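# Pack a grinder body into the open carton

## Task

Put one grinder body inside the open carton, then open the gripper so the robot is no longer holding it.

## Robot and tools

Robot: two arms, left_arm and right_arm, each with six revolute joints and a parallel-jaw gripper. Each arm carries a wrist camera: cam_left_wrist and cam_right_wrist, both 504x504 fisheye images, returned in that order.

Frames. Gripper positions are printed in one shared scene frame. Its origin sits on the table surface midway between the arms, +x points out across the table, +z points up, and left_arm is on the +y side. The names left and right are labels for the arms, not image sides. Positions are in metres and orientations are quaternions in w,x,y,z order. In the gripper's own frame the fingers extend along +z and close along y. The printed point lies between the finger pads, roughly 1 cm short of the tips. Printed hand positions can be slightly wrong, more so when the arm is stretched far.

The command row. Every motion command uses rows of 14 numbers: seven for left_arm, then seven for right_arm, even if one arm stays put. Each block of seven is six absolute joint target angles in radians followed by one gripper opening. Joint order inside a block: shoulder, elbow, waist, wrist pitch, wrist yaw, wrist roll. Stated ranges: shoulder 0.000 to 3.142, elbow 0.000 to 3.019, waist -2.880 to 2.880, wrist pitch -1.693 to 1.571, wrist yaw -1.571 to 1.571, wrist roll -2.094 to 2.094. Real ends may sit up to 0.019 rad either way; a target more than 0.019 beyond an end, and beyond the current angle, makes the call fail. A target past the real end is clipped, and the result may then print "joint sent to its limit". The opening is a scale from -1 (closed) to +1 (fully open, 0.094 m pad gap). To keep a joint still, repeat its value from the "Joint targets" line.

Tools.
execute_actions(actions): a list of actions, each a table of at most 15 rows; each row is applied for one 1/30 s control step, and a short table repeats its final row to fill 15 steps. An empty list just returns the current state and images.
move(target, speed, blocking): target is one 14-number row of absolute joint angles and openings. All joints travel together so they finish at the same time, which makes the hand follow a curve. speed (0.01 to 2 rad/s, default 0.5) caps the joint with the longest way to go. Paths take between 0.5 and 10 s; longer ones are cut off at 10 s. The move does not avoid obstacles or the other arm. Finger openings are sent at the start. With blocking=false the result comes after 0.5 s while motion continues; use wait or stop before sending anything else. The extra "move:" line reports the ending (done, off_target, moving, held, fault), limits=held or limits=none, and each arm's joint farthest from target.
wait(seconds): 0 to 10 s with the last command held; returns early if a running move ends.
stop(): brakes a running move; fast arms need space to stop; fingers continue.
zoom_image(camera, region): region [x0, y0, x1, y1] in pixels, origin top-left, at most 504 by 504, gives a closer look at the latest image.
finished_scene(scene): give the current scene number to end it; irreversible, so only call once the body rests in the carton and the gripper has released it.

Reading results. Joint positions and Joint velocities list each arm in the joint order above, in rad and rad/s, then the pad gap in m. Joint targets shows the angles currently being driven toward; these may drift without new commands. grip_measured is the measured opening on the command scale, possibly off by about 1 mm of gap per gripper. Joint torques follow the same order without the gripper; they include offsets, friction and noise and are nonzero even in free air. "joint command not followed" means a clearance check altered or blocked some joint targets. MOTOR HOT appears from 85 °C; at 100 °C an OVER-TEMPERATURE FAULT drops that arm until it cools. FAULT lines mark an arm that stopped.

Motion limits. Per control step each joint target stays within a lead of the measured angle: waist 0.264, shoulder 0.32, elbow 0.276, wrist pitch 0.33, wrist yaw 0.186, wrist roll 0.522 rad. If targets would shift the gripper over 70 mm from where it is, they are scaled back. So big jumps take several actions, and an unfinished motion must be commanded again.

Grasping. To hold the part, command an opening about 0.03 below grip_measured; a smaller margin grips more gently. Pads give roughly 50 to 62 N, less on thin parts, with a brief spike at contact. Parts in hand may be tugged at times, and loose objects may be nudged, so check the grip.

Avoid: knocking anything off the table, letting the arms collide or press on each other, fast moves into contact, targets well beyond a contact (they push harder), dropping or slamming the part, and holding loads long enough to overheat motors. Smooth, short, low-effort motion is preferred.

Each tool is called after ">>>" by a JSON object that holds its "fn" and its "kwargs", one argument or row to a line.

## Session

>>> {"fn": "execute_actions", "kwargs": {
  "actions": []
}}

Scene clock: 0.00 s.
left_arm: end_effector_position=(+0.5810, -0.0106, +0.1680) grip_measured=+1.000 end_effector_quat_wxyz=(+0.691, +0.486, +0.497, +0.199) | right_arm: end_effector_position=(+0.1421, -0.6425, +0.3895) grip_measured=+1.000 end_effector_quat_wxyz=(+0.155, +0.920, +0.345, +0.106)
Joint names: [shoulder, elbow, waist, wrist pitch, wrist yaw, wrist roll]
Joint positions: left_arm=[ 1.894  0.957 -0.165  0.971  0.126  1.05   0.094] | right_arm=[ 1.226  1.518 -1.262 -1.557 -0.226  1.193  0.094]
Joint velocities: left_arm=[-0.015  0.002  0.005 -0.012 -0.022 -0.007  0.   ] | right_arm=[ 0.015  0.027  0.005 -0.022 -0.066  0.007  0.   ]
Joint torques (N m, as the arm reports them, + toward a larger angle): no reading
Joint targets: left_arm=[1.902 0.974 -0.165 0.974 0.126 1.050] | right_arm=[1.229 1.540 -1.262 -1.556 -0.226 1.193]

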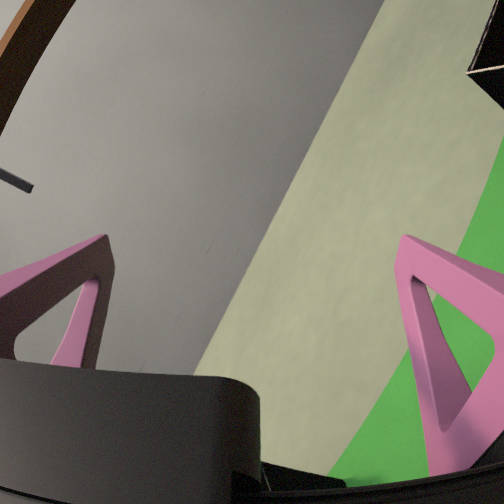

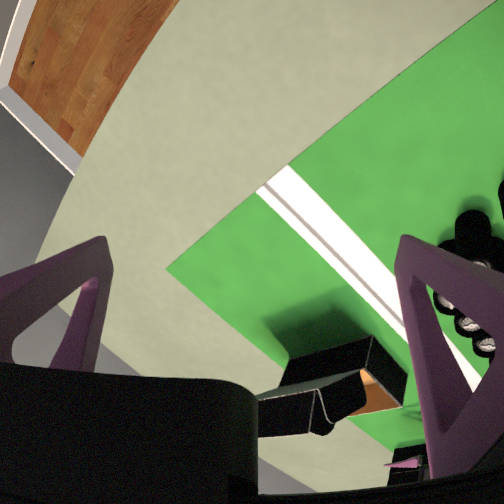

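>>> {"fn": "move", "kwargs": {
  "target": [0.5,0.6,0.2,-0.5,0.0,0.0,1, 1.147,1.53,0.07,-1.367,0.0,0.0,1],
  "speed": 1.0
}}

Scene clock: 10.43 s.
left_arm: end_effector_position=(+0.2861, +0.2483, +0.3249) grip_measured=+1.000 end_effector_quat_wxyz=(+0.565, +0.013, +0.825, -0.001) | right_arm: end_effector_position=(+0.4024, -0.2465, +0.4311) grip_measured=+1.000 end_effector_quat_wxyz=(+0.273, -0.030, +0.961, +0.013)
Joint names: [shoulder, elbow, waist, wrist pitch, wrist yaw, wrist roll]
Joint positions: left_arm=[ 0.493  0.61   0.19  -0.487  0.004  0.015  0.094] | right_arm=[ 1.154  1.518  0.074 -1.381 -0.005  0.008  0.094]
Joint velocities: left_arm=[-0.015  0.007 -0.015  0.012 -0.022 -0.095  0.   ] | right_arm=[-0.005 -0.007  0.015 -0.002  0.022 -0.007  0.   ]
Joint torques (N m, as the arm reports them, + toward a larger angle): left_arm=[ 0.89  9.96  0.05  1.07 -0.04 -0.13] | right_arm=[-7.35 10.73 -0.99  1.93  0.07 -0.23]
Joint targets: left_arm=[0.500 0.600 0.200 -0.500 0.000 0.000] | right_arm=[1.147 1.530 0.070 -1.367 -0.000 -0.000]
move: done; limits=none; left_arm: farthest joint: the wrist roll, 0.015 radians from its target (1.050 radians at the start); right_arm: farthest joint: the wrist pitch, 0.014 radians from its target (0.190 radians at the start)

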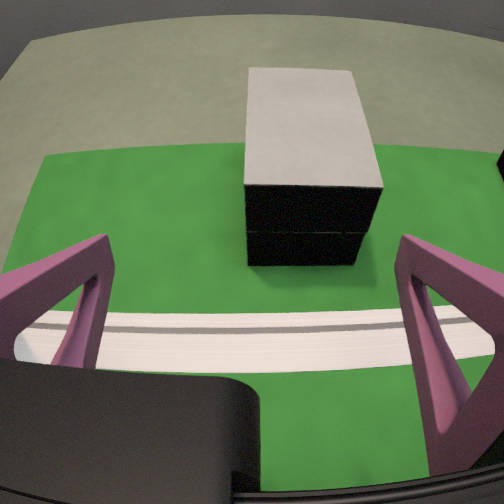

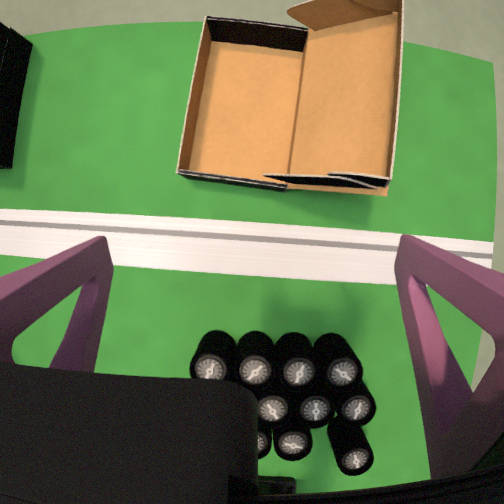

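>>> {"fn": "zoom_image", "kwargs": {
  "camera": "cam_right_wrist",
  "region": [150, 310, 420, 504]
}}

Region (150, 310, 420, 504) of cam_right_wrist's 504x504 image, scaled by 1.867, with more detail than that image has; it fills the top 362 rows of this view, and the rest is white.

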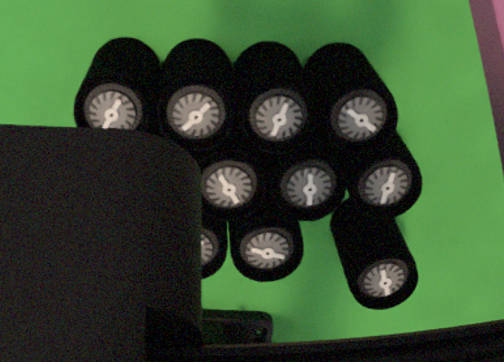

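>>> {"fn": "execute_actions", "kwargs": {
  "actions": []
}}

Scene clock: 46.33 s.
left_arm: end_effector_position=(+0.2861, +0.2483, +0.3249) grip_measured=+1.000 end_effector_quat_wxyz=(+0.565, +0.013, +0.825, -0.001) | right_arm: end_effector_position=(+0.4024, -0.2465, +0.4311) grip_measured=+1.000 end_effector_quat_wxyz=(+0.273, -0.031, +0.961, +0.013)
Joint names: [shoulder, elbow, waist, wrist pitch, wrist yaw, wrist roll]
Joint positions: left_arm=[ 0.493  0.61   0.19  -0.487  0.004  0.015  0.094] | right_arm=[ 1.154  1.518  0.074 -1.381 -0.005  0.008  0.094]
Joint velocities: left_arm=[-0.015 -0.007 -0.005 -0.007 -0.022 -0.037  0.   ] | right_arm=[-0.005 -0.017 -0.005  0.007  0.051 -0.037  0.   ]
Joint torques (N m, as the arm reports them, + toward a larger angle): left_arm=[ 0.89  9.96  0.07  1.07 -0.04 -0.09] | right_arm=[-7.44 10.73 -0.98  1.91  0.07 -0.23]
Joint targets: left_arm=[0.500 0.600 0.200 -0.500 0.000 0.000] | right_arm=[1.147 1.530 0.070 -1.367 -0.000 0.000]

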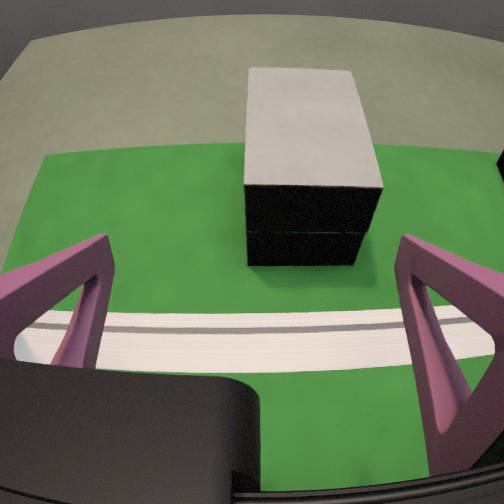

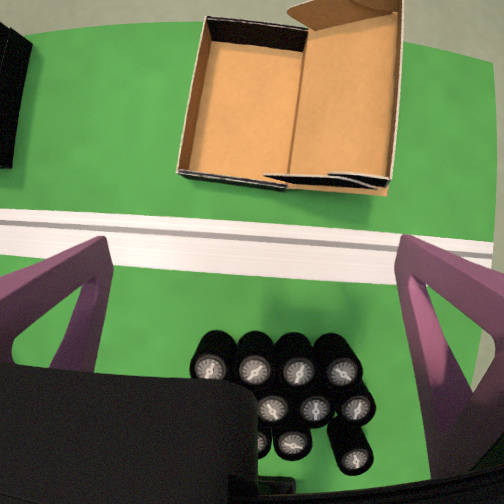

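>>> {"fn": "move", "kwargs": {
  "target": [0.5,0.6,0.2,-0.5,0,0,1, 1.855,1.218,0.51,-1.664,0.285,-0.305,0.4],
  "speed": 0.6
}}

Scene clock: 108.23 s.
left_arm: end_effector_position=(+0.2861, +0.2483, +0.3249) grip_measured=+1.000 end_effector_quat_wxyz=(+0.565, +0.012, +0.825, -0.001) | right_arm: end_effector_position=(+0.3064, -0.1535, +0.0648) grip_measured=+0.401 end_effector_quat_wxyz=(-0.339, -0.408, +0.831, -0.167)
Joint names: [shoulder, elbow, waist, wrist pitch, wrist yaw, wrist roll]
Joint positions: left_arm=[ 0.493  0.61   0.19  -0.487  0.004  0.014  0.094] | right_arm=[ 1.86   1.209  0.511 -1.651  0.281 -0.297  0.066]
Joint velocities: left_arm=[ 0.005  0.002 -0.024  0.007  0.007 -0.051  0.   ] | right_arm=[ 0.005  0.007 -0.005  0.007 -0.037 -0.095 -0.   ]
Joint torques (N m, as the arm reports them, + toward a larger angle): left_arm=[ 0.91  9.94  0.05  1.08 -0.04 -0.09] | right_arm=[-13.33   6.87  -0.74  -2.06   0.21  -0.23]
Joint targets: left_arm=[0.500 0.600 0.200 -0.500 -0.000 -0.000] | right_arm=[1.855 1.218 0.510 -1.664 0.285 -0.305]
move: done; limits=none; left_arm: farthest joint: the wrist roll, 0.014 radians from its target (0.015 radians at the start); right_arm: farthest joint: the wrist pitch, 0.013 radians from its target (0.283 radians at the start)

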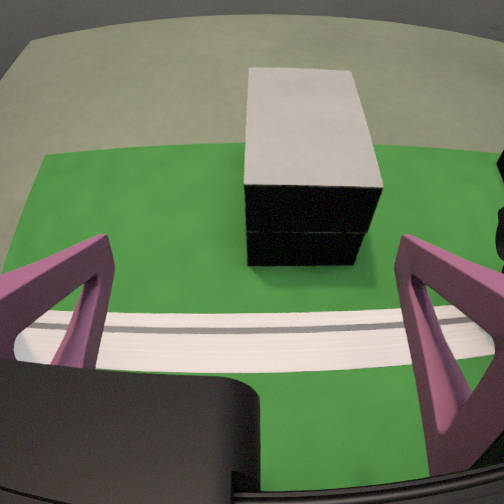

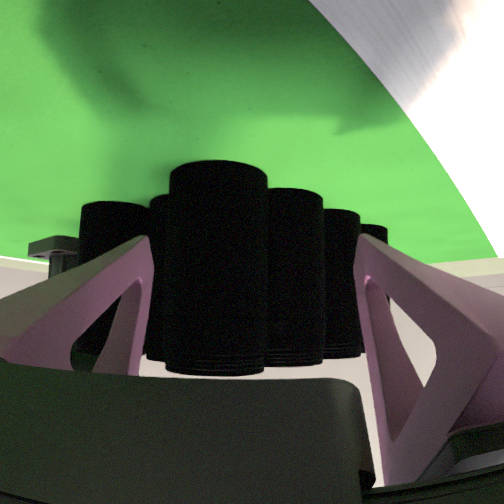

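>>> {"fn": "move", "kwargs": {
  "target": [0.5,0.6,0.2,-0.5,0,0,1, 1.787,1.078,0.60,-1.63,0.358,-0.345,0.4],
  "speed": 0.3
}}

Scene clock: 139.73 s.
left_arm: end_effector_position=(+0.2861, +0.2483, +0.3249) grip_measured=+1.000 end_effector_quat_wxyz=(+0.565, +0.012, +0.825, -0.001) | right_arm: end_effector_position=(+0.2645, -0.1616, +0.0680) grip_measured=+0.401 end_effector_quat_wxyz=(-0.352, -0.467, +0.783, -0.209)
Joint names: [shoulder, elbow, waist, wrist pitch, wrist yaw, wrist roll]
Joint positions: left_arm=[ 0.493  0.61   0.19  -0.487  0.004  0.014  0.094] | right_arm=[ 1.794  1.08   0.596 -1.64   0.354 -0.336  0.066]
Joint velocities: left_arm=[-0.015 -0.012 -0.005 -0.012 -0.051 -0.007  0.   ] | right_arm=[-0.005 -0.002 -0.015 -0.002  0.007 -0.007 -0.001]
Joint torques (N m, as the arm reports them, + toward a larger angle): left_arm=[ 0.93  9.95  0.05  1.08 -0.04 -0.09] | right_arm=[-12.25   5.6   -0.27  -1.05   0.25  -0.22]
Joint targets: left_arm=[0.500 0.600 0.200 -0.500 -0.000 0.000] | right_arm=[1.787 1.078 0.600 -1.630 0.358 -0.345]
move: done; limits=none; left_arm: farthest joint: the wrist roll, 0.014 radians from its target (0.014 radians at the start); right_arm: farthest joint: the wrist pitch, 0.010 radians from its target (0.021 radians at the start)

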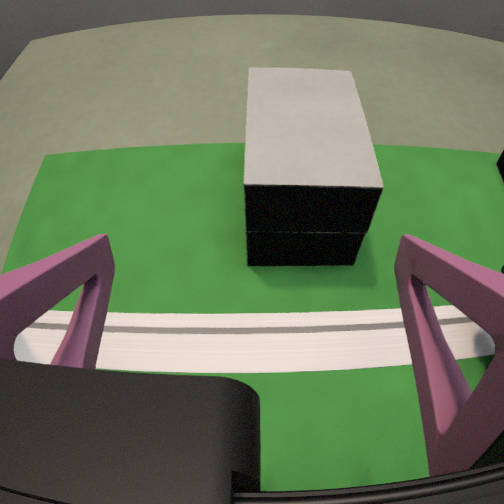

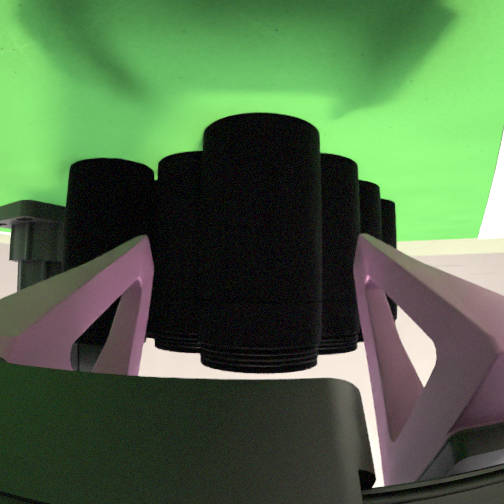

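>>> {"fn": "move", "kwargs": {
  "target": [0.5,0.6,0.2,-0.5,0,0,1, 1.734,0.929,0.516,-1.56,0.424,-0.38,0.36],
  "speed": 0.15
}}

Scene clock: 151.47 s.
left_arm: end_effector_position=(+0.2861, +0.2483, +0.3249) grip_measured=+1.000 end_effector_quat_wxyz=(+0.565, +0.012, +0.825, -0.001) | right_arm: end_effector_position=(+0.2400, -0.2098, +0.0563) grip_measured=+0.361 end_effector_quat_wxyz=(-0.365, -0.464, +0.777, -0.220)
Joint names: [shoulder, elbow, waist, wrist pitch, wrist yaw, wrist roll]
Joint positions: left_arm=[ 0.493  0.61   0.19  -0.487  0.004  0.014  0.094] | right_arm=[ 1.742  0.938  0.531 -1.567  0.418 -0.371  0.064]
Joint velocities: left_arm=[-0.005 -0.007 -0.015  0.007  0.051  0.022  0.   ] | right_arm=[-0.005 -0.007  0.005 -0.007  0.022 -0.022 -0.001]
Joint torques (N m, as the arm reports them, + toward a larger angle): left_arm=[ 0.91  9.94  0.08  1.08 -0.04 -0.08] | right_arm=[-10.87   4.35  -1.81  -1.19   0.35  -0.23]
Joint targets: left_arm=[0.500 0.600 0.200 -0.500 -0.000 0.000] | right_arm=[1.734 0.929 0.516 -1.560 0.424 -0.380]
move: done; limits=none; left_arm: farthest joint: the wrist roll, 0.014 radians from its target (0.014 radians at the start); right_arm: farthest joint: the waist, 0.015 radians from its target (0.080 radians at the start)

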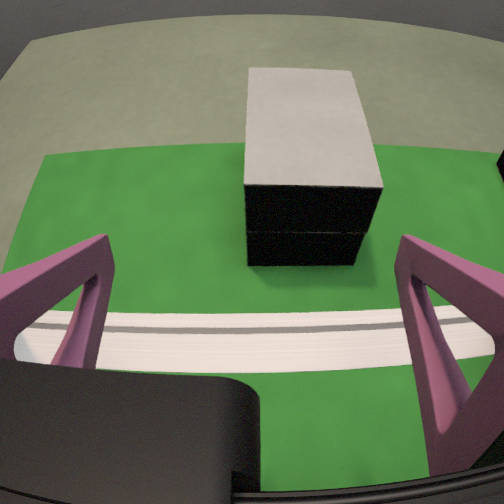

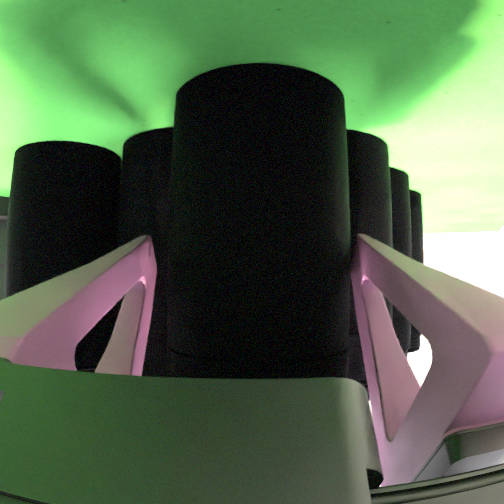

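>>> {"fn": "move", "kwargs": {
  "target": [0.5,0.6,0.2,-0.5,0,0,1, 1.734,0.921,0.502,-1.56,0.424,-0.38,0.36],
  "speed": 0.08
}}

>>> {"fn": "execute_actions", "kwargs": {
  "actions": [
    [[0.5,0.6,0.2,-0.5,0,0,1, 1.734,0.921,0.502,-1.56,0.424,-0.38,0.15]],
    [[0.5,0.6,0.2,-0.5,0,0,1, 1.734,0.921,0.502,-1.56,0.424,-0.38,-0.01]]
  ]
}}

Scene clock: 157.27 s.
left_arm: end_effector_position=(+0.2861, +0.2483, +0.3249) grip_measured=+1.000 end_effector_quat_wxyz=(+0.565, +0.012, +0.825, -0.001) | right_arm: end_effector_position=(+0.2403, -0.2110, +0.0568) grip_measured=+0.361 end_effector_quat_wxyz=(-0.365, -0.462, +0.778, -0.219)
Joint names: [shoulder, elbow, waist, wrist pitch, wrist yaw, wrist roll]
Joint positions: left_arm=[ 0.493  0.61   0.19  -0.487  0.004  0.014  0.094] | right_arm=[ 1.739  0.937  0.527 -1.567  0.418 -0.372  0.064]
Joint velocities: left_arm=[ 0.005  0.007 -0.005 -0.027 -0.022  0.022  0.   ] | right_arm=[ 0.005  0.007 -0.005 -0.022 -0.037 -0.037  0.001]
Joint torques (N m, as the arm reports them, + toward a larger angle): left_arm=[ 0.93  9.94  0.12  1.08 -0.04 -0.09] | right_arm=[-10.72   3.86  -2.73  -1.22   0.37  -0.24]
Joint targets: left_arm=[0.500 0.600 0.200 -0.500 -0.000 0.000] | right_arm=[1.734 0.921 0.502 -1.560 0.424 -0.380]
move: off_target (right_arm); limits=none; left_arm: farthest joint: the wrist roll, 0.014 radians from its target (0.014 radians at the start); right_arm: farthest joint: the waist, 0.025 radians from its target (0.029 radians at the start)

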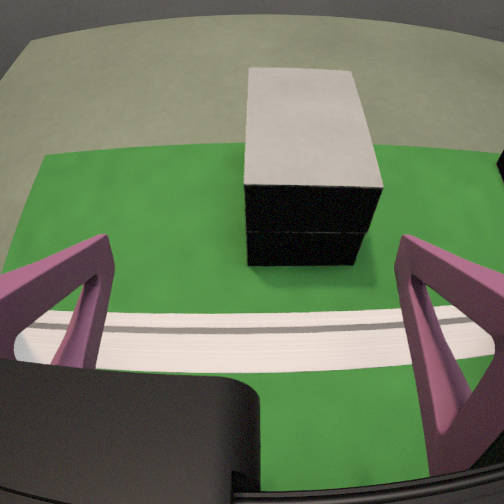

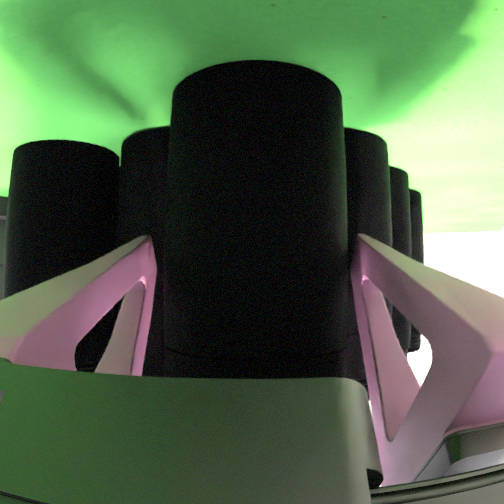

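Scene clock: 158.27 s.
left_arm: end_effector_position=(+0.2861, +0.2483, +0.3249) grip_measured=+1.000 end_effector_quat_wxyz=(+0.565, +0.012, +0.825, -0.001) | right_arm: end_effector_position=(+0.2405, -0.2115, +0.0565) grip_measured=+0.035 end_effector_quat_wxyz=(-0.364, -0.462, +0.779, -0.219)
Joint names: [shoulder, elbow, waist, wrist pitch, wrist yaw, wrist roll]
Joint positions: left_arm=[ 0.493  0.61   0.19  -0.487  0.004  0.014  0.094] | right_arm=[ 1.738  0.936  0.525 -1.565  0.418 -0.373  0.049]
Joint velocities: left_arm=[-0.015 -0.002  0.015 -0.022  0.007 -0.051  0.   ] | right_arm=[-0.005  0.012 -0.005 -0.002 -0.007 -0.037  0.   ]
Joint torques (N m, as the arm reports them, + toward a larger angle): left_arm=[ 0.9   9.94  0.06  1.08 -0.04 -0.08] | right_arm=[-10.67   3.94  -2.66  -1.32   0.36  -0.23]
Joint targets: left_arm=[0.500 0.600 0.200 -0.500 -0.000 0.000] | right_arm=[1.734 0.921 0.502 -1.560 0.424 -0.380]

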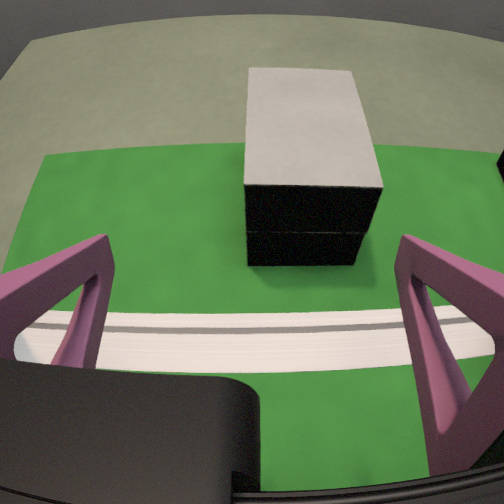

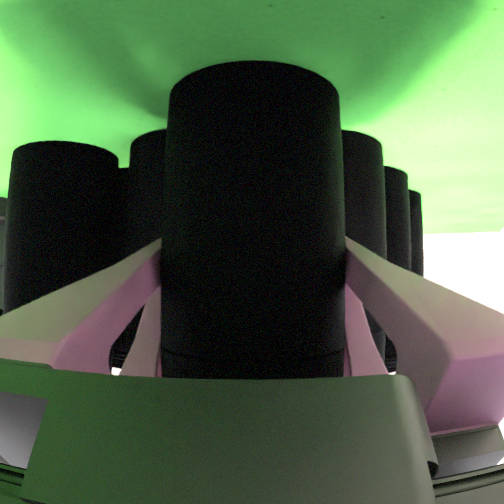

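>>> {"fn": "move", "kwargs": {
  "target": [0.5,0.6,0.2,-0.5,0,0,1, 1.40,1.0,0.57,-1.68,0.42,-0.375,-0.01],
  "speed": 0.25
}}

Scene clock: 172.40 s.
left_arm: end_effector_position=(+0.2861, +0.2483, +0.3249) grip_measured=+1.000 end_effector_quat_wxyz=(+0.565, +0.012, +0.825, -0.001) | right_arm: end_effector_position=(+0.2379, -0.2032, +0.1511) grip_measured=+0.035 end_effector_quat_wxyz=(-0.242, -0.470, +0.819, -0.222)
Joint names: [shoulder, elbow, waist, wrist pitch, wrist yaw, wrist roll]
Joint positions: left_arm=[ 0.493  0.61   0.19  -0.487  0.004  0.014  0.094] | right_arm=[ 1.407  0.957  0.557 -1.662  0.416 -0.373  0.049]
Joint velocities: left_arm=[-0.015  0.002  0.005  0.017 -0.022  0.022  0.   ] | right_arm=[-0.005  0.002 -0.015 -0.002 -0.022 -0.007  0.001]
Joint torques (N m, as the arm reports them, + toward a larger angle): left_arm=[ 0.9   9.94  0.07  1.08 -0.04 -0.08] | right_arm=[-8.68 10.85  0.66 -1.95  0.32 -0.16]
Joint targets: left_arm=[0.500 0.600 0.200 -0.500 0.000 -0.000] | right_arm=[1.400 1.000 0.570 -1.680 0.420 -0.375]
move: off_target (right_arm); limits=none; left_arm: farthest joint: the wrist roll, 0.014 radians from its target (0.014 radians at the start); right_arm: farthest joint: the elbow, 0.043 radians from its target (0.064 radians at the start)

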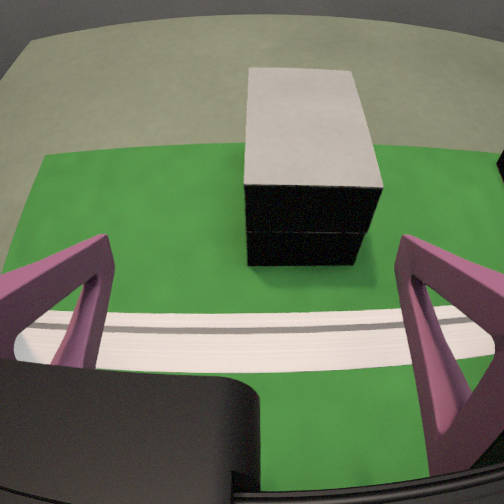

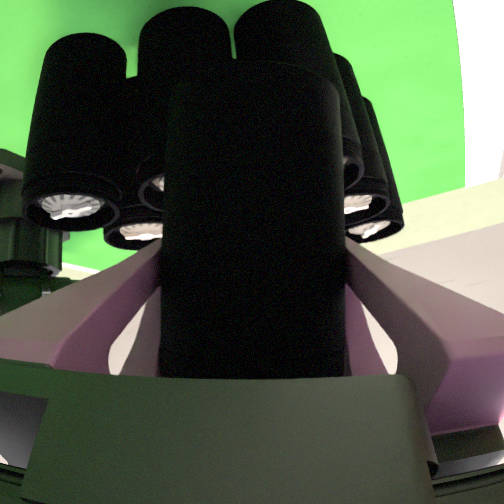

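>>> {"fn": "move", "kwargs": {
  "target": [0.5,0.6,0.2,-0.5,0,0,1, 1.49,1.37,0.115,-0.92,0,0,-0.01],
  "speed": 0.45
}}

Scene clock: 194.60 s.
left_arm: end_effector_position=(+0.2861, +0.2483, +0.3249) grip_measured=+1.000 end_effector_quat_wxyz=(+0.565, +0.012, +0.825, -0.001) | right_arm: end_effector_position=(+0.5266, -0.2159, +0.2295) grip_measured=+0.035 end_effector_quat_wxyz=(+0.230, -0.059, +0.971, +0.010)
Joint names: [shoulder, elbow, waist, wrist pitch, wrist yaw, wrist roll]
Joint positions: left_arm=[ 0.493  0.61   0.19  -0.487  0.004  0.014  0.094] | right_arm=[ 1.484  1.314  0.118 -0.936  0.005 -0.008  0.049]
Joint velocities: left_arm=[-0.015  0.012 -0.005 -0.007 -0.037 -0.066  0.   ] | right_arm=[-0.015  0.002 -0.015 -0.002 -0.007 -0.066 -0.001]
Joint torques (N m, as the arm reports them, + toward a larger angle): left_arm=[ 0.88  9.94  0.06  1.09 -0.04 -0.08] | right_arm=[-11.39  14.41  -0.59   1.86  -0.32  -0.06]
Joint targets: left_arm=[0.500 0.600 0.200 -0.500 -0.000 -0.000] | right_arm=[1.490 1.370 0.115 -0.920 0.000 0.000]
move: off_target (right_arm); limits=none; left_arm: farthest joint: the wrist roll, 0.014 radians from its target (0.014 radians at the start); right_arm: farthest joint: the elbow, 0.056 radians from its target (0.413 radians at the start)

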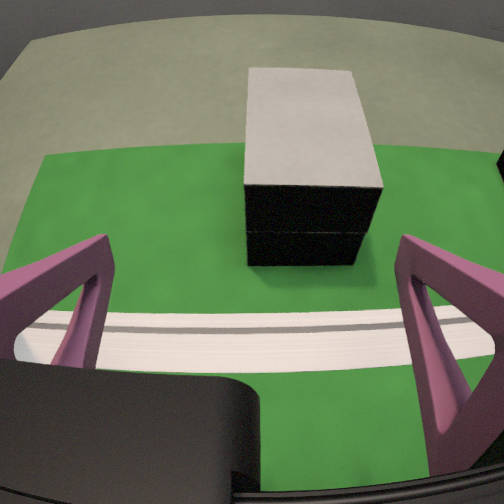

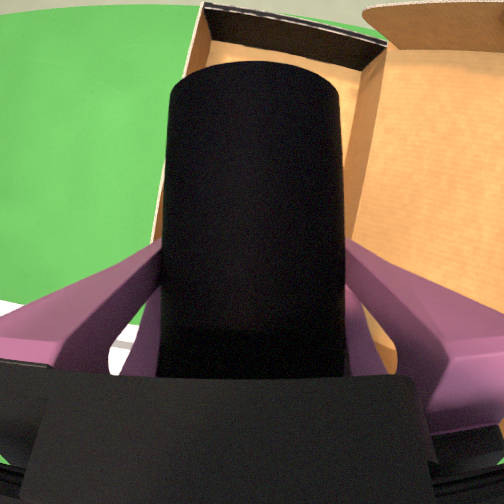

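>>> {"fn": "move", "kwargs": {
  "target": [0.5,0.6,0.2,-0.5,0,0,1, 1.70,1.29,0.13,-0.675,0.088,0.17,-0.01],
  "speed": 0.25
}}

Scene clock: 219.47 s.
left_arm: end_effector_position=(+0.2861, +0.2483, +0.3249) grip_measured=+1.000 end_effector_quat_wxyz=(+0.565, +0.012, +0.825, -0.001) | right_arm: end_effector_position=(+0.5782, -0.2235, +0.1187) grip_measured=+0.035 end_effector_quat_wxyz=(+0.227, +0.033, +0.973, -0.009)
Joint names: [shoulder, elbow, waist, wrist pitch, wrist yaw, wrist roll]
Joint positions: left_arm=[ 0.493  0.61   0.19  -0.487  0.004  0.014  0.094] | right_arm=[ 1.702  1.277  0.118 -0.694  0.083  0.161  0.049]
Joint velocities: left_arm=[-0.024 -0.017 -0.005 -0.002  0.022 -0.066  0.   ] | right_arm=[ 0.015  0.007 -0.005 -0.012  0.007  0.037  0.001]
Joint torques (N m, as the arm reports them, + toward a larger angle): left_arm=[ 0.88  9.94  0.07  1.08 -0.04 -0.08] | right_arm=[-14.13  10.26   0.56   1.97   0.19  -0.09]
Joint targets: left_arm=[0.500 0.600 0.200 -0.500 0.000 -0.000] | right_arm=[1.700 1.290 0.130 -0.675 0.088 0.170]
move: done; limits=none; left_arm: farthest joint: the wrist roll, 0.014 radians from its target (0.014 radians at the start); right_arm: farthest joint: the wrist pitch, 0.019 radians from its target (0.261 radians at the start)

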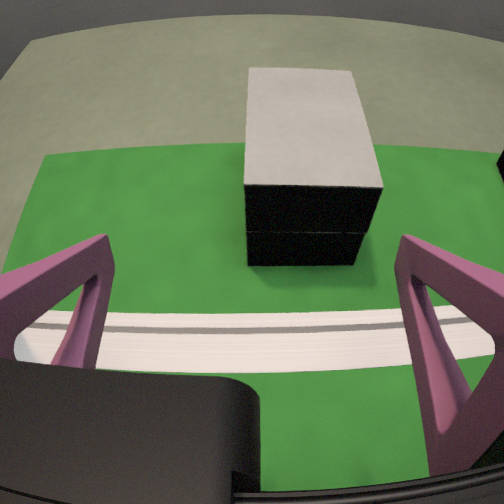

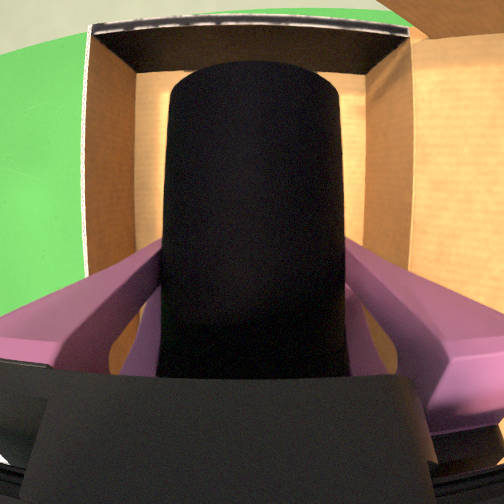

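>>> {"fn": "move", "kwargs": {
  "target": [0.5,0.6,0.2,-0.5,0,0,1, 1.778,1.192,0.13,-0.478,0.088,0.17,-0.01],
  "speed": 0.12
}}

Scene clock: 229.03 s.
left_arm: end_effector_position=(+0.2861, +0.2483, +0.3249) grip_measured=+1.000 end_effector_quat_wxyz=(+0.565, +0.012, +0.825, -0.001) | right_arm: end_effector_position=(+0.5804, -0.2232, +0.0591) grip_measured=+0.035 end_effector_quat_wxyz=(+0.243, +0.033, +0.969, -0.007)
Joint names: [shoulder, elbow, waist, wrist pitch, wrist yaw, wrist roll]
Joint positions: left_arm=[ 0.493  0.61   0.19  -0.487  0.004  0.014  0.094] | right_arm=[ 1.772  1.184  0.118 -0.499  0.083  0.162  0.049]
Joint velocities: left_arm=[ 0.005 -0.002 -0.005 -0.022  0.081 -0.007  0.   ] | right_arm=[-0.005 -0.007 -0.015 -0.007 -0.081 -0.022  0.   ]
Joint torques (N m, as the arm reports them, + toward a larger angle): left_arm=[ 0.91  9.94  0.07  1.08 -0.04 -0.09] | right_arm=[-13.98   9.24   0.55   2.06   0.18  -0.07]
Joint targets: left_arm=[0.500 0.600 0.200 -0.500 -0.000 -0.000] | right_arm=[1.778 1.192 0.130 -0.478 0.088 0.170]
move: off_target (right_arm); limits=none; left_arm: farthest joint: the wrist roll, 0.014 radians from its target (0.014 radians at the start); right_arm: farthest joint: the wrist pitch, 0.021 radians from its target (0.216 radians at the start)

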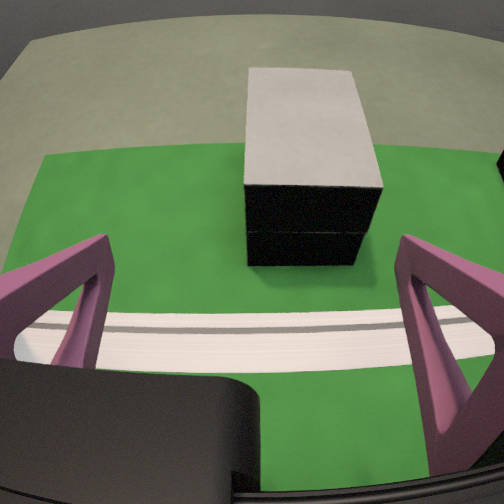

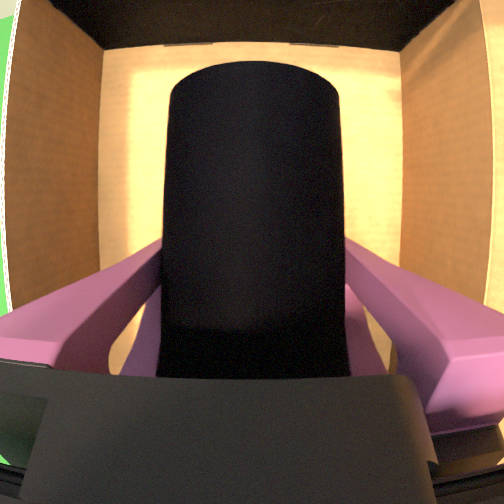

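>>> {"fn": "move", "kwargs": {
  "target": [0.5,0.6,0.2,-0.5,0,0,1, 1.804,1.192,0.13,-0.45,0.088,0.17,-0.01],
  "speed": 0.05
}}

Scene clock: 234.57 s.
left_arm: end_effector_position=(+0.2861, +0.2483, +0.3249) grip_measured=+1.000 end_effector_quat_wxyz=(+0.565, +0.012, +0.825, -0.001) | right_arm: end_effector_position=(+0.5816, -0.2231, +0.0452) grip_measured=+0.035 end_effector_quat_wxyz=(+0.241, +0.033, +0.970, -0.007)
Joint names: [shoulder, elbow, waist, wrist pitch, wrist yaw, wrist roll]
Joint positions: left_arm=[ 0.493  0.61   0.19  -0.487  0.004  0.014  0.094] | right_arm=[ 1.796  1.176  0.118 -0.47   0.083  0.162  0.049]
Joint velocities: left_arm=[-0.015 -0.027  0.005 -0.012 -0.022  0.007  0.   ] | right_arm=[-0.015 -0.007  0.015  0.027 -0.022  0.007 -0.   ]
Joint torques (N m, as the arm reports them, + toward a larger angle): left_arm=[ 0.91  9.94  0.08  1.09 -0.04 -0.09] | right_arm=[-13.85   9.61   0.59   2.05   0.18  -0.07]
Joint targets: left_arm=[0.500 0.600 0.200 -0.500 0.000 0.000] | right_arm=[1.804 1.192 0.130 -0.450 0.088 0.170]
move: done; limits=none; left_arm: farthest joint: the wrist roll, 0.014 radians from its target (0.014 radians at the start); right_arm: farthest joint: the wrist pitch, 0.020 radians from its target (0.048 radians at the start)

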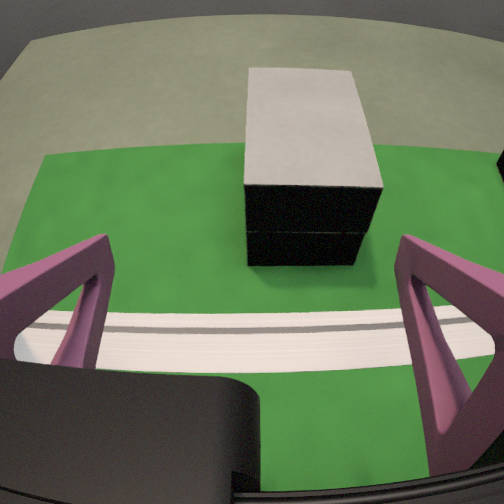

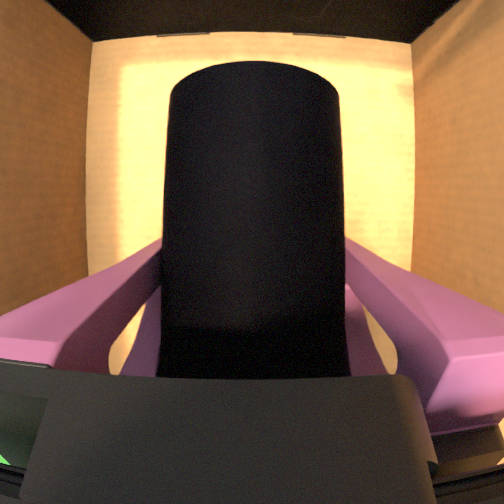

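>>> {"fn": "move", "kwargs": {
  "target": [0.5,0.6,0.2,-0.5,0,0,1, 1.78,1.108,0.13,-0.292,0.088,0.145,-0.01],
  "speed": 0.1
}}

Scene clock: 245.47 s.
left_arm: end_effector_position=(+0.2861, +0.2483, +0.3249) grip_measured=+1.000 end_effector_quat_wxyz=(+0.565, +0.012, +0.825, -0.001) | right_arm: end_effector_position=(+0.5831, -0.2230, +0.0339) grip_measured=+0.035 end_effector_quat_wxyz=(+0.282, +0.031, +0.959, -0.002)
Joint names: [shoulder, elbow, waist, wrist pitch, wrist yaw, wrist roll]
Joint positions: left_arm=[ 0.493  0.61   0.19  -0.487  0.004  0.014  0.094] | right_arm=[ 1.796  1.104  0.118 -0.312  0.083  0.153  0.049]
Joint velocities: left_arm=[ 0.015 -0.002 -0.015 -0.007  0.037 -0.081  0.   ] | right_arm=[-0.005 -0.002 -0.005  0.007 -0.022  0.007  0.001]
Joint torques (N m, as the arm reports them, + toward a larger angle): left_arm=[ 0.91  9.93  0.07  1.08 -0.04 -0.08] | right_arm=[-15.32   8.35   0.58   2.17   0.15  -0.23]
Joint targets: left_arm=[0.500 0.600 0.200 -0.500 -0.000 0.000] | right_arm=[1.780 1.108 0.130 -0.292 0.088 0.145]
move: done; limits=none; left_arm: farthest joint: the wrist roll, 0.014 radians from its target (0.014 radians at the start); right_arm: farthest joint: the wrist pitch, 0.020 radians from its target (0.178 radians at the start)

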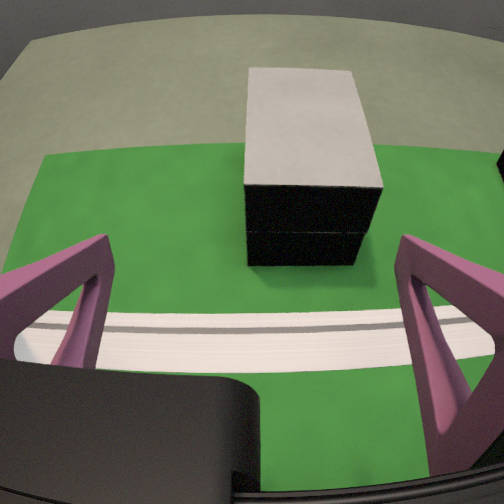

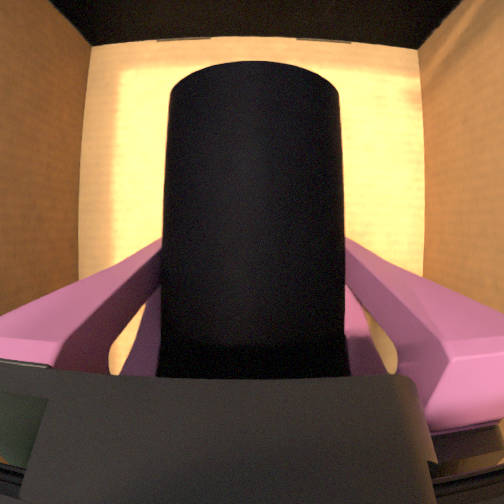

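Essentially at the floor. Release.

>>> {"fn": "execute_actions", "kwargs": {
  "actions": [
    [[0.5,0.6,0.2,-0.5,0,0,1, 1.78,1.108,0.13,-0.292,0.088,0.145,0.1]],
    [[0.5,0.6,0.2,-0.5,0,0,1, 1.78,1.108,0.13,-0.292,0.088,0.145,0.25]]
  ]
}}

>>> {"fn": "move", "kwargs": {
  "target": [0.5,0.6,0.2,-0.5,0,0,1, 1.66,1.32,0.13,-0.675,0.088,0.17,0.25],
  "speed": 0.25
}}

Scene clock: 250.43 s.
left_arm: end_effector_position=(+0.2861, +0.2483, +0.3249) grip_measured=+1.000 end_effector_quat_wxyz=(+0.565, +0.012, +0.825, -0.001) | right_arm: end_effector_position=(+0.5849, -0.2229, +0.0384) grip_measured=+0.249 end_effector_quat_wxyz=(+0.288, +0.031, +0.957, -0.002)
Joint names: [shoulder, elbow, waist, wrist pitch, wrist yaw, wrist roll]
Joint positions: left_arm=[ 0.493  0.61   0.19  -0.487  0.004  0.014  0.094] | right_arm=[ 1.789  1.104  0.118 -0.306  0.083  0.153  0.059]
Joint velocities: left_arm=[ 0.015 -0.002 -0.005 -0.007 -0.081  0.037  0.   ] | right_arm=[-0.015  0.002 -0.015 -0.027 -0.037  0.022  0.   ]
Joint torques (N m, as the arm reports them, + toward a larger angle): left_arm=[ 0.91  9.94  0.06  1.08 -0.04 -0.08] | right_arm=[-14.81   8.44   0.57   1.94   0.16  -0.24]
Joint targets: left_arm=[0.500 0.600 0.200 -0.500 -0.000 0.000] | right_arm=[1.780 1.108 0.130 -0.292 0.088 0.145]

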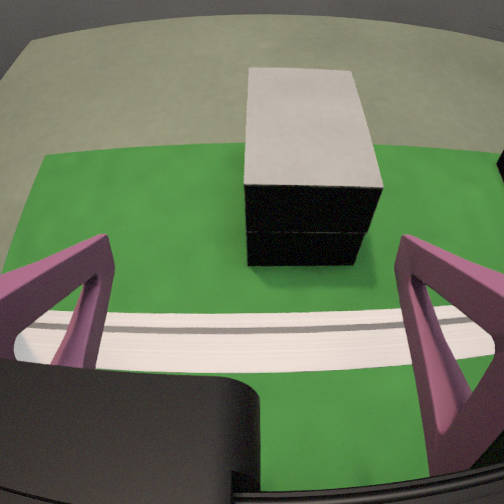

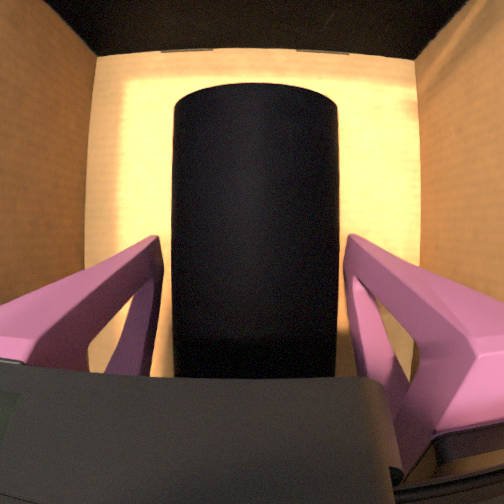

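Scene clock: 252.40 s.
left_arm: end_effector_position=(+0.2861, +0.2483, +0.3249) grip_measured=+1.000 end_effector_quat_wxyz=(+0.565, +0.012, +0.825, -0.001) | right_arm: end_effector_position=(+0.5850, -0.2229, +0.1451) grip_measured=+0.249 end_effector_quat_wxyz=(+0.260, +0.034, +0.965, -0.005)
Joint names: [shoulder, elbow, waist, wrist pitch, wrist yaw, wrist roll]
Joint positions: left_arm=[ 0.493  0.61   0.19  -0.487  0.004  0.014  0.094] | right_arm=[ 1.663  1.278  0.118 -0.665  0.083  0.162  0.059]
Joint velocities: left_arm=[-0.024  0.002  0.005 -0.002  0.022 -0.051  0.   ] | right_arm=[-0.015 -0.017 -0.015 -0.007 -0.051  0.11  -0.001]
Joint torques (N m, as the arm reports them, + toward a larger angle): left_arm=[ 0.91  9.93  0.08  1.08 -0.04 -0.09] | right_arm=[-14.15  12.77   0.53   0.67   0.15  -0.07]
Joint targets: left_arm=[0.500 0.600 0.200 -0.500 0.000 -0.000] | right_arm=[1.660 1.320 0.130 -0.675 0.088 0.170]
move: off_target (right_arm); limits=none; left_arm: farthest joint: the wrist roll, 0.014 radians from its target (0.014 radians at the start); right_arm: farthest joint: the elbow, 0.042 radians from its target (0.216 radians at the start)

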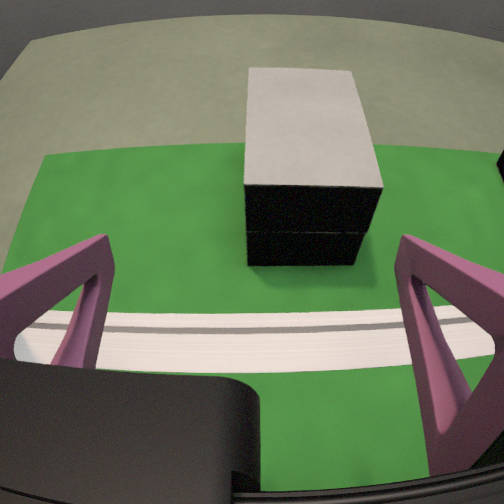

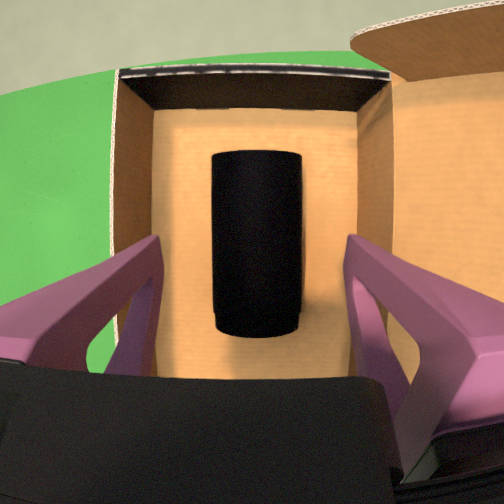

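The grinder is lying in the carton and the gripper is clear.

>>> {"fn": "finished_scene", "kwargs": {
  "scene": 2
}}

The scene is finished: the task was done.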